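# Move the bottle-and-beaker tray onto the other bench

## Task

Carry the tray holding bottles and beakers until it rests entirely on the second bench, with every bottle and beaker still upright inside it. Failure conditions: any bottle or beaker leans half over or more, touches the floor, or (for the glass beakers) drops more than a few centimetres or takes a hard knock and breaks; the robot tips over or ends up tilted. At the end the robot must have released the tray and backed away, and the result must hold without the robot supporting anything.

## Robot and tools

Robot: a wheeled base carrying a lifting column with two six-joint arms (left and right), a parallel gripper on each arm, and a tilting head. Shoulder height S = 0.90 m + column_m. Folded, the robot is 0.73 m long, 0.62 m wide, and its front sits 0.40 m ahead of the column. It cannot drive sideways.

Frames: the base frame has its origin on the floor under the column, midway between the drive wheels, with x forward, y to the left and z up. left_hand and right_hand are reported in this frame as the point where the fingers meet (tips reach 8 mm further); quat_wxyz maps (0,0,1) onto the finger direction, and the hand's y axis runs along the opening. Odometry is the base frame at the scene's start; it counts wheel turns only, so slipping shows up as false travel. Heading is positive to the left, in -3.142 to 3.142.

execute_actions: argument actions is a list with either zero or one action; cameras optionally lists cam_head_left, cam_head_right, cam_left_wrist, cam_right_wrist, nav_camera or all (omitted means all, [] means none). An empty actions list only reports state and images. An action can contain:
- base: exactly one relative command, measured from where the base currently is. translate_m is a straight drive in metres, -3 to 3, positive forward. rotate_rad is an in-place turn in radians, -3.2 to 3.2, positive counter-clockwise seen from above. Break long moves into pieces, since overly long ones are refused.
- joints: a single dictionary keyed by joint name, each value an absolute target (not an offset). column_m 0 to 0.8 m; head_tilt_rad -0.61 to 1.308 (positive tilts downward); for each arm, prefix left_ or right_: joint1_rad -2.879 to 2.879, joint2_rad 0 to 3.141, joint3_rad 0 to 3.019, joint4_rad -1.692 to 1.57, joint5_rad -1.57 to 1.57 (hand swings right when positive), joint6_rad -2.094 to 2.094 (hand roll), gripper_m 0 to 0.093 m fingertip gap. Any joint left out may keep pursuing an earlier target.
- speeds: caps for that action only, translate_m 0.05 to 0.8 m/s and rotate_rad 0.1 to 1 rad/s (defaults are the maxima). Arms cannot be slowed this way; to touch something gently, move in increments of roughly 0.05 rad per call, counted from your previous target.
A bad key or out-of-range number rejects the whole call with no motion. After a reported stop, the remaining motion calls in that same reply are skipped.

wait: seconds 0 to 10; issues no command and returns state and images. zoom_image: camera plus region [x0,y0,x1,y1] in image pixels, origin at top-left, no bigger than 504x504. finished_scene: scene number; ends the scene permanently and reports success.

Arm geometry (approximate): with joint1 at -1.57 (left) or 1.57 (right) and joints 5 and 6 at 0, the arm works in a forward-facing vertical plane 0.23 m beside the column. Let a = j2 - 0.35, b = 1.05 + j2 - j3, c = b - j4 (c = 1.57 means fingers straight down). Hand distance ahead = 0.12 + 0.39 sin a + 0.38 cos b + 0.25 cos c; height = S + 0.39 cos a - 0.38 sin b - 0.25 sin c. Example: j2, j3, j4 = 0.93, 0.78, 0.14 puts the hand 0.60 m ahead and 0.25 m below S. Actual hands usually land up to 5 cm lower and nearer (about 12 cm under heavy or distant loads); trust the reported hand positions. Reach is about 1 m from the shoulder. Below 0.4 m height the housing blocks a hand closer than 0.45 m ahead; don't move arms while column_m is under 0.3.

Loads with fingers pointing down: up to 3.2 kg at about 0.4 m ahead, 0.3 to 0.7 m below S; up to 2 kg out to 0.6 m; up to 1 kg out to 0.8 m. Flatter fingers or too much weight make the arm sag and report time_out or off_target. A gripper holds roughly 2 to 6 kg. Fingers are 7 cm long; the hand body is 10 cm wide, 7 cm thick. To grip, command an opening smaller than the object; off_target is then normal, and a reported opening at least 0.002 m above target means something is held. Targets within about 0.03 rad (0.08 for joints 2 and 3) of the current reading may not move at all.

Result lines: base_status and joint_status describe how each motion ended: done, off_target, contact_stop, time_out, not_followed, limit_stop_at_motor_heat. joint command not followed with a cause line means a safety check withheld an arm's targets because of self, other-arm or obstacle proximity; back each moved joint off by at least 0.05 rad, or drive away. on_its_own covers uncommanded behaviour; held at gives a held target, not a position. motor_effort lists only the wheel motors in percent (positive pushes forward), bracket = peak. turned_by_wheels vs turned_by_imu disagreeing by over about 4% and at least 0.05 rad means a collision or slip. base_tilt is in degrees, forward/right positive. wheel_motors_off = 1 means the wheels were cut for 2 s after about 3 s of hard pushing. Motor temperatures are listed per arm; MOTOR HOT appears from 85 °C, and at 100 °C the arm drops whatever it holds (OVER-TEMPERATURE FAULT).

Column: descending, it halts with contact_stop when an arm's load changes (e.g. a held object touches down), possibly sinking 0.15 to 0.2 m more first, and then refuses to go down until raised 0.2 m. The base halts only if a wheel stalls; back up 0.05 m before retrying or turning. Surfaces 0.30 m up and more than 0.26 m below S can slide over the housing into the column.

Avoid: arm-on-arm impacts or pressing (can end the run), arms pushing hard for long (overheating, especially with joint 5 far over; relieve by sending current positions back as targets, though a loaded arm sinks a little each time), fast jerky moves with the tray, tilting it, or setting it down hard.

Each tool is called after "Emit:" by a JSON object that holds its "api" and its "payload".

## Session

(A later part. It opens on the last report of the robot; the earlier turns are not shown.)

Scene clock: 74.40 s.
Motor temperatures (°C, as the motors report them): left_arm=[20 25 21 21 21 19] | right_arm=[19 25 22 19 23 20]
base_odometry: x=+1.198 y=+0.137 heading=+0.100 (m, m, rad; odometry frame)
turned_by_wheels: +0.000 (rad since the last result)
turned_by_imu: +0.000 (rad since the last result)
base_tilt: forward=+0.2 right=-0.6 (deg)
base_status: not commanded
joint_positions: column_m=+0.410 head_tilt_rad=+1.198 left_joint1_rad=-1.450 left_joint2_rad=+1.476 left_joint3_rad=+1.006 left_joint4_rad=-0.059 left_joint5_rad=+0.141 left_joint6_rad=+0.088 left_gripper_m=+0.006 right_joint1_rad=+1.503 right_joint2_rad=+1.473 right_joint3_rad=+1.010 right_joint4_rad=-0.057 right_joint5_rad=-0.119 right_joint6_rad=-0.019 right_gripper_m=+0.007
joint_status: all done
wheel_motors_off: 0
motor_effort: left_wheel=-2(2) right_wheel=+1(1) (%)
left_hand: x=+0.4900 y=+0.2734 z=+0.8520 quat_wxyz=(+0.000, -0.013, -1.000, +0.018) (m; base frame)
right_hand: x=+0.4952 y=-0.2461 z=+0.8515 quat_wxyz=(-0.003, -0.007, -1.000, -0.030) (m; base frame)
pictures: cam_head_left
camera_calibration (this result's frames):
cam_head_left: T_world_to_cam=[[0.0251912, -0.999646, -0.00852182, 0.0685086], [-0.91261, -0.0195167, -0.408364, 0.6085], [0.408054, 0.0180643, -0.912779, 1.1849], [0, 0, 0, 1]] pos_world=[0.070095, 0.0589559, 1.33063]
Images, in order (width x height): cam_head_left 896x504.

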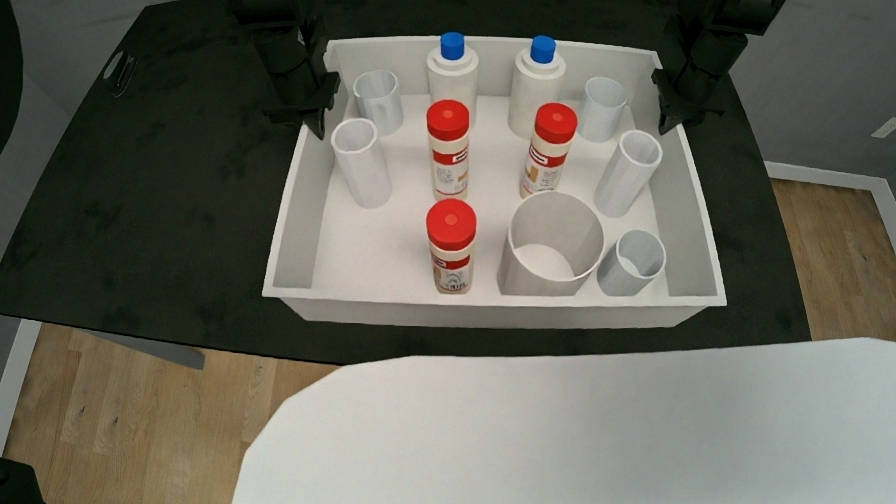

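Emit:
{"api": "execute_actions", "payload": {"actions": [{"joints":{"column_m":0.398}}], "cameras": []}}

Emit:
{"api": "execute_actions", "payload": {"actions": [{"joints":{"left_gripper_m":0.055,"right_gripper_m":0.055,"left_joint5_rad":0.125,"right_joint5_rad":-0.11}}], "cameras": ["cam_head_left","cam_left_wrist","cam_right_wrist"]}}

Scene clock: 89.47 s.
Motor temperatures (°C, as the motors report them): left_arm=[20 25 21 21 21 19] | right_arm=[19 25 22 19 23 20]
base_odometry: x=+1.198 y=+0.137 heading=+0.100 (m, m, rad; odometry frame)
turned_by_wheels: +0.000 (rad since the last result)
turned_by_imu: +0.001 (rad since the last result)
base_tilt: forward=+0.2 right=-0.7 (deg)
base_status: not commanded
joint_positions: column_m=+0.398 head_tilt_rad=+1.198 left_joint1_rad=-1.448 left_joint2_rad=+1.444 left_joint3_rad=+0.992 left_joint4_rad=-0.074 left_joint5_rad=+0.141 left_joint6_rad=+0.088 left_gripper_m=+0.006 right_joint1_rad=+1.502 right_joint2_rad=+1.442 right_joint3_rad=+0.996 right_joint4_rad=-0.070 right_joint5_rad=-0.119 right_joint6_rad=-0.019 right_gripper_m=+0.007
joint_status: all done
wheel_motors_off: 0
motor_effort: left_wheel=-1(1) right_wheel=+2(2) (%)
left_hand: x=+0.4923 y=+0.2735 z=+0.8515 quat_wxyz=(-0.002, -0.013, -1.000, +0.018) (m; base frame)
right_hand: x=+0.4979 y=-0.2464 z=+0.8509 quat_wxyz=(-0.006, -0.007, -1.000, -0.029) (m; base frame)
pictures: none
No camera images: the call's "cameras" was empty. Leave "cameras" out to get every camera's image.

Scene clock: 90.20 s.
Motor temperatures (°C, as the motors report them): left_arm=[20 25 21 21 21 19] | right_arm=[19 25 22 19 23 20]
base_odometry: x=+1.198 y=+0.137 heading=+0.100 (m, m, rad; odometry frame)
turned_by_wheels: +0.000 (rad since the last result)
turned_by_imu: +0.000 (rad since the last result)
base_tilt: forward=+0.2 right=-0.7 (deg)
base_status: not commanded
joint_positions: column_m=+0.398 head_tilt_rad=+1.198 left_joint1_rad=-1.448 left_joint2_rad=+1.438 left_joint3_rad=+1.002 left_joint4_rad=-0.067 left_joint5_rad=+0.128 left_joint6_rad=+0.088 left_gripper_m=+0.055 right_joint1_rad=+1.501 right_joint2_rad=+1.438 right_joint3_rad=+0.999 right_joint4_rad=-0.067 right_joint5_rad=-0.113 right_joint6_rad=-0.059 right_gripper_m=+0.055
joint_status: all done
wheel_motors_off: 0
motor_effort: left_wheel=-1(3) right_wheel=+1(2) (%)
left_hand: x=+0.5027 y=+0.2763 z=+0.8542 quat_wxyz=(-0.012, -0.014, -1.000, +0.010) (m; base frame)
right_hand: x=+0.5014 y=-0.2476 z=+0.8521 quat_wxyz=(-0.010, +0.013, -1.000, -0.026) (m; base frame)
pictures: cam_head_left, cam_left_wrist, cam_right_wrist
camera_calibration (this result's frames):
cam_head_left: T_world_to_cam=[[0.0251912, -0.999646, -0.00852182, 0.0684066], [-0.91261, -0.0195167, -0.408365, 0.603614], [0.408054, 0.0180643, -0.912779, 1.17398], [0, 0, 0, 1]] pos_world=[0.070095, 0.0589559, 1.31866]
cam_left_wrist: T_world_to_cam=[[-0.020457, -0.999683, 0.0146564, 0.277332], [-0.82653, 0.025158, 0.56233, -0.0668377], [-0.562521, -0.000610377, -0.826783, 1.11252], [0, 0, 0, 1]] pos_world=[0.576244, 0.279605, 0.95333]
cam_right_wrist: T_world_to_cam=[[0.0360302, -0.997975, -0.0524227, -0.223887], [-0.820931, -0.0594708, 0.567922, -0.0821919], [-0.56989, 0.0225731, -0.821411, 1.11204], [0, 0, 0, 1]] pos_world=[0.574333, -0.253424, 0.948383]
Images, in order (width x height): cam_head_left 896x504, cam_left_wrist 504x504, cam_right_wrist 504x504.

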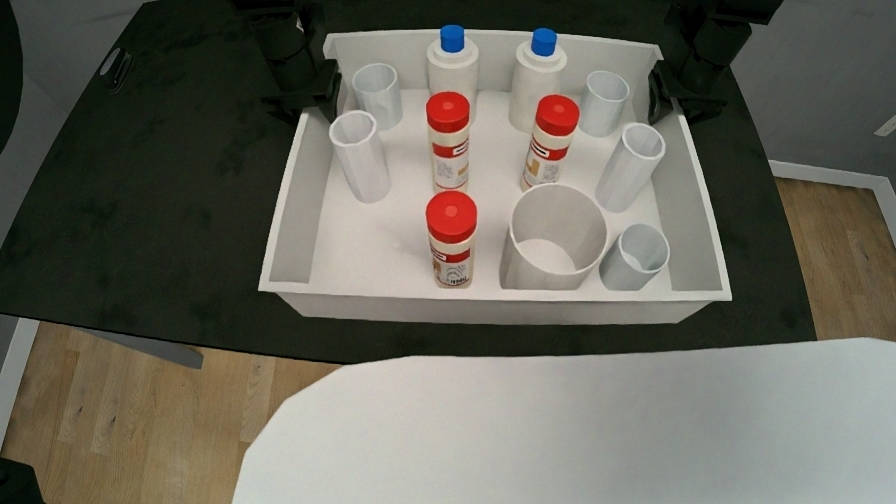

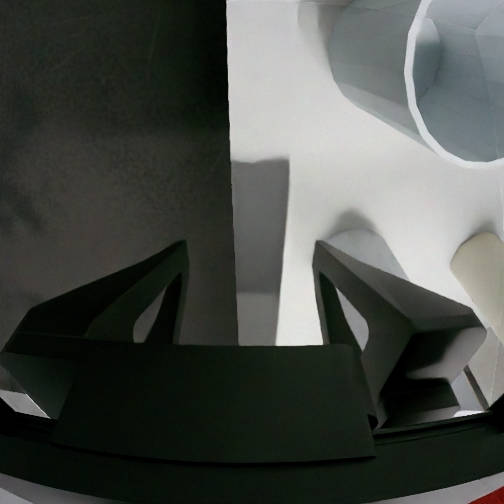

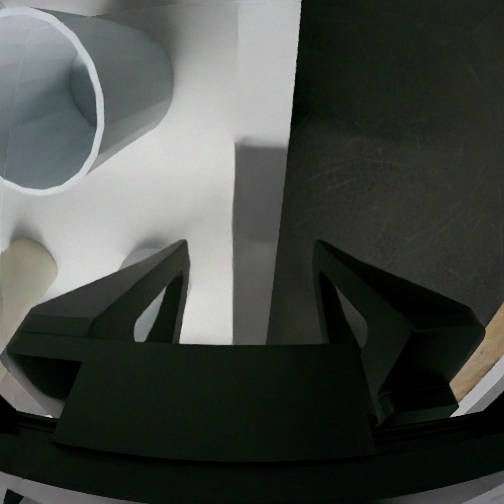

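Emit:
{"api": "execute_actions", "payload": {"actions": [{"joints":{"column_m":0.53}}], "cameras": ["cam_head_left"]}}

Emit:
{"api": "execute_actions", "payload": {"actions": [{"base":{"translate_m":-0.7},"joints":{"head_tilt_rad":0.9}}], "cameras": ["cam_head_left"]}}

Scene clock: 93.20 s.
Motor temperatures (°C, as the motors report them): left_arm=[20 25 22 21 21 19] | right_arm=[19 25 22 19 23 20]
base_odometry: x=+1.198 y=+0.137 heading=+0.100 (m, m, rad; odometry frame)
turned_by_wheels: +0.000 (rad since the last result)
turned_by_imu: +0.001 (rad since the last result)
base_tilt: forward=+0.2 right=-0.6 (deg)
base_status: not commanded
joint_positions: column_m=+0.530 head_tilt_rad=+1.198 left_joint1_rad=-1.448 left_joint2_rad=+1.436 left_joint3_rad=+1.002 left_joint4_rad=-0.067 left_joint5_rad=+0.128 left_joint6_rad=+0.088 left_gripper_m=+0.055 right_joint1_rad=+1.501 right_joint2_rad=+1.435 right_joint3_rad=+0.999 right_joint4_rad=-0.067 right_joint5_rad=-0.113 right_joint6_rad=-0.059 right_gripper_m=+0.055
joint_status: all done
wheel_motors_off: 0
motor_effort: left_wheel=-2(1) right_wheel=+1(2) (%)
left_hand: x=+0.5034 y=+0.2764 z=+0.9867 quat_wxyz=(-0.013, -0.015, -1.000, +0.010) (m; base frame)
right_hand: x=+0.5029 y=-0.2477 z=+0.9853 quat_wxyz=(-0.012, +0.013, -1.000, -0.026) (m; base frame)
pictures: cam_head_left
camera_calibration (this result's frames):
cam_head_left: T_world_to_cam=[[0.0251912, -0.999646, -0.00852181, 0.0695304], [-0.91261, -0.0195167, -0.408365, 0.657464], [0.408054, 0.0180643, -0.912779, 1.29434], [0, 0, 0, 1]] pos_world=[0.0700951, 0.0589559, 1.45053]
Images, in order (width x height): cam_head_left 896x504.

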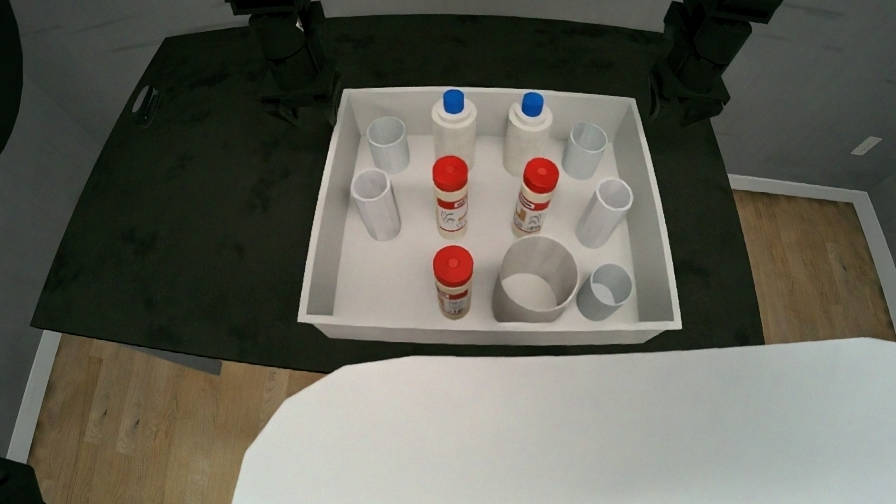

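Scene clock: 96.13 s.
Motor temperatures (°C, as the motors report them): left_arm=[20 25 22 21 21 19] | right_arm=[19 25 22 19 23 20]
base_odometry: x=+0.501 y=+0.067 heading=+0.099 (m, m, rad; odometry frame)
turned_by_wheels: -0.001 (rad since the last result)
turned_by_imu: -0.002 (rad since the last result)
base_tilt: forward=+0.2 right=-0.7 (deg)
base_status: done
joint_positions: column_m=+0.530 head_tilt_rad=+0.914 left_joint1_rad=-1.447 left_joint2_rad=+1.434 left_joint3_rad=+1.008 left_joint4_rad=-0.065 left_joint5_rad=+0.127 left_joint6_rad=+0.088 left_gripper_m=+0.055 right_joint1_rad=+1.501 right_joint2_rad=+1.433 right_joint3_rad=+1.007 right_joint4_rad=-0.064 right_joint5_rad=-0.113 right_joint6_rad=-0.059 right_gripper_m=+0.055
joint_status: all done
wheel_motors_off: 0
motor_effort: left_wheel=-2(48) right_wheel=+1(56) (%)
left_hand: x=+0.5088 y=+0.2769 z=+0.9879 quat_wxyz=(-0.018, -0.015, -1.000, +0.009) (m; base frame)
right_hand: x=+0.5097 y=-0.2481 z=+0.9864 quat_wxyz=(-0.018, +0.014, -0.999, -0.025) (m; base frame)
pictures: cam_head_left
camera_calibration (this result's frames):
cam_head_left: T_world_to_cam=[[0.0265701, -0.999646, -0.00111775, 0.0582375], [-0.761529, -0.0195167, -0.647837, 1.01293], [0.647586, 0.0180643, -0.761778, 1.05346], [0, 0, 0, 1]] pos_world=[0.0876203, 0.0589559, 1.45878]
Images, in order (width x height): cam_head_left 896x504.

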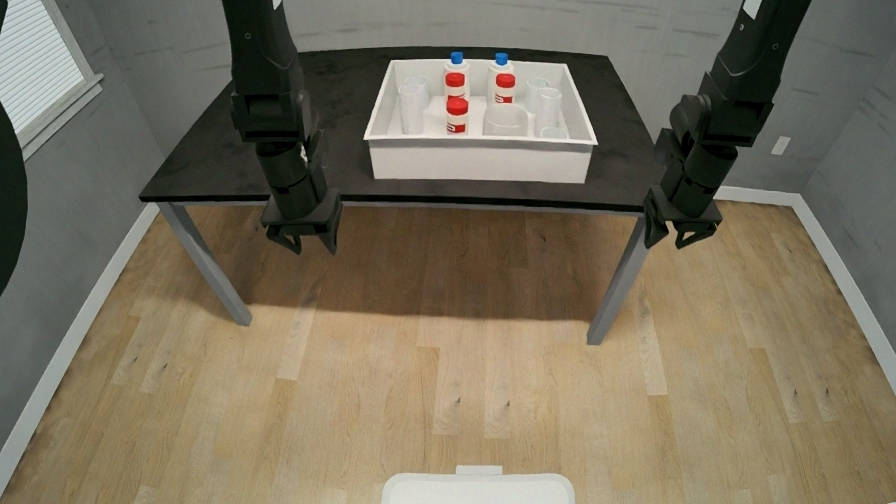

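Emit:
{"api": "finished_scene", "payload": {"scene": 1}}

The scene is finished: the task was done.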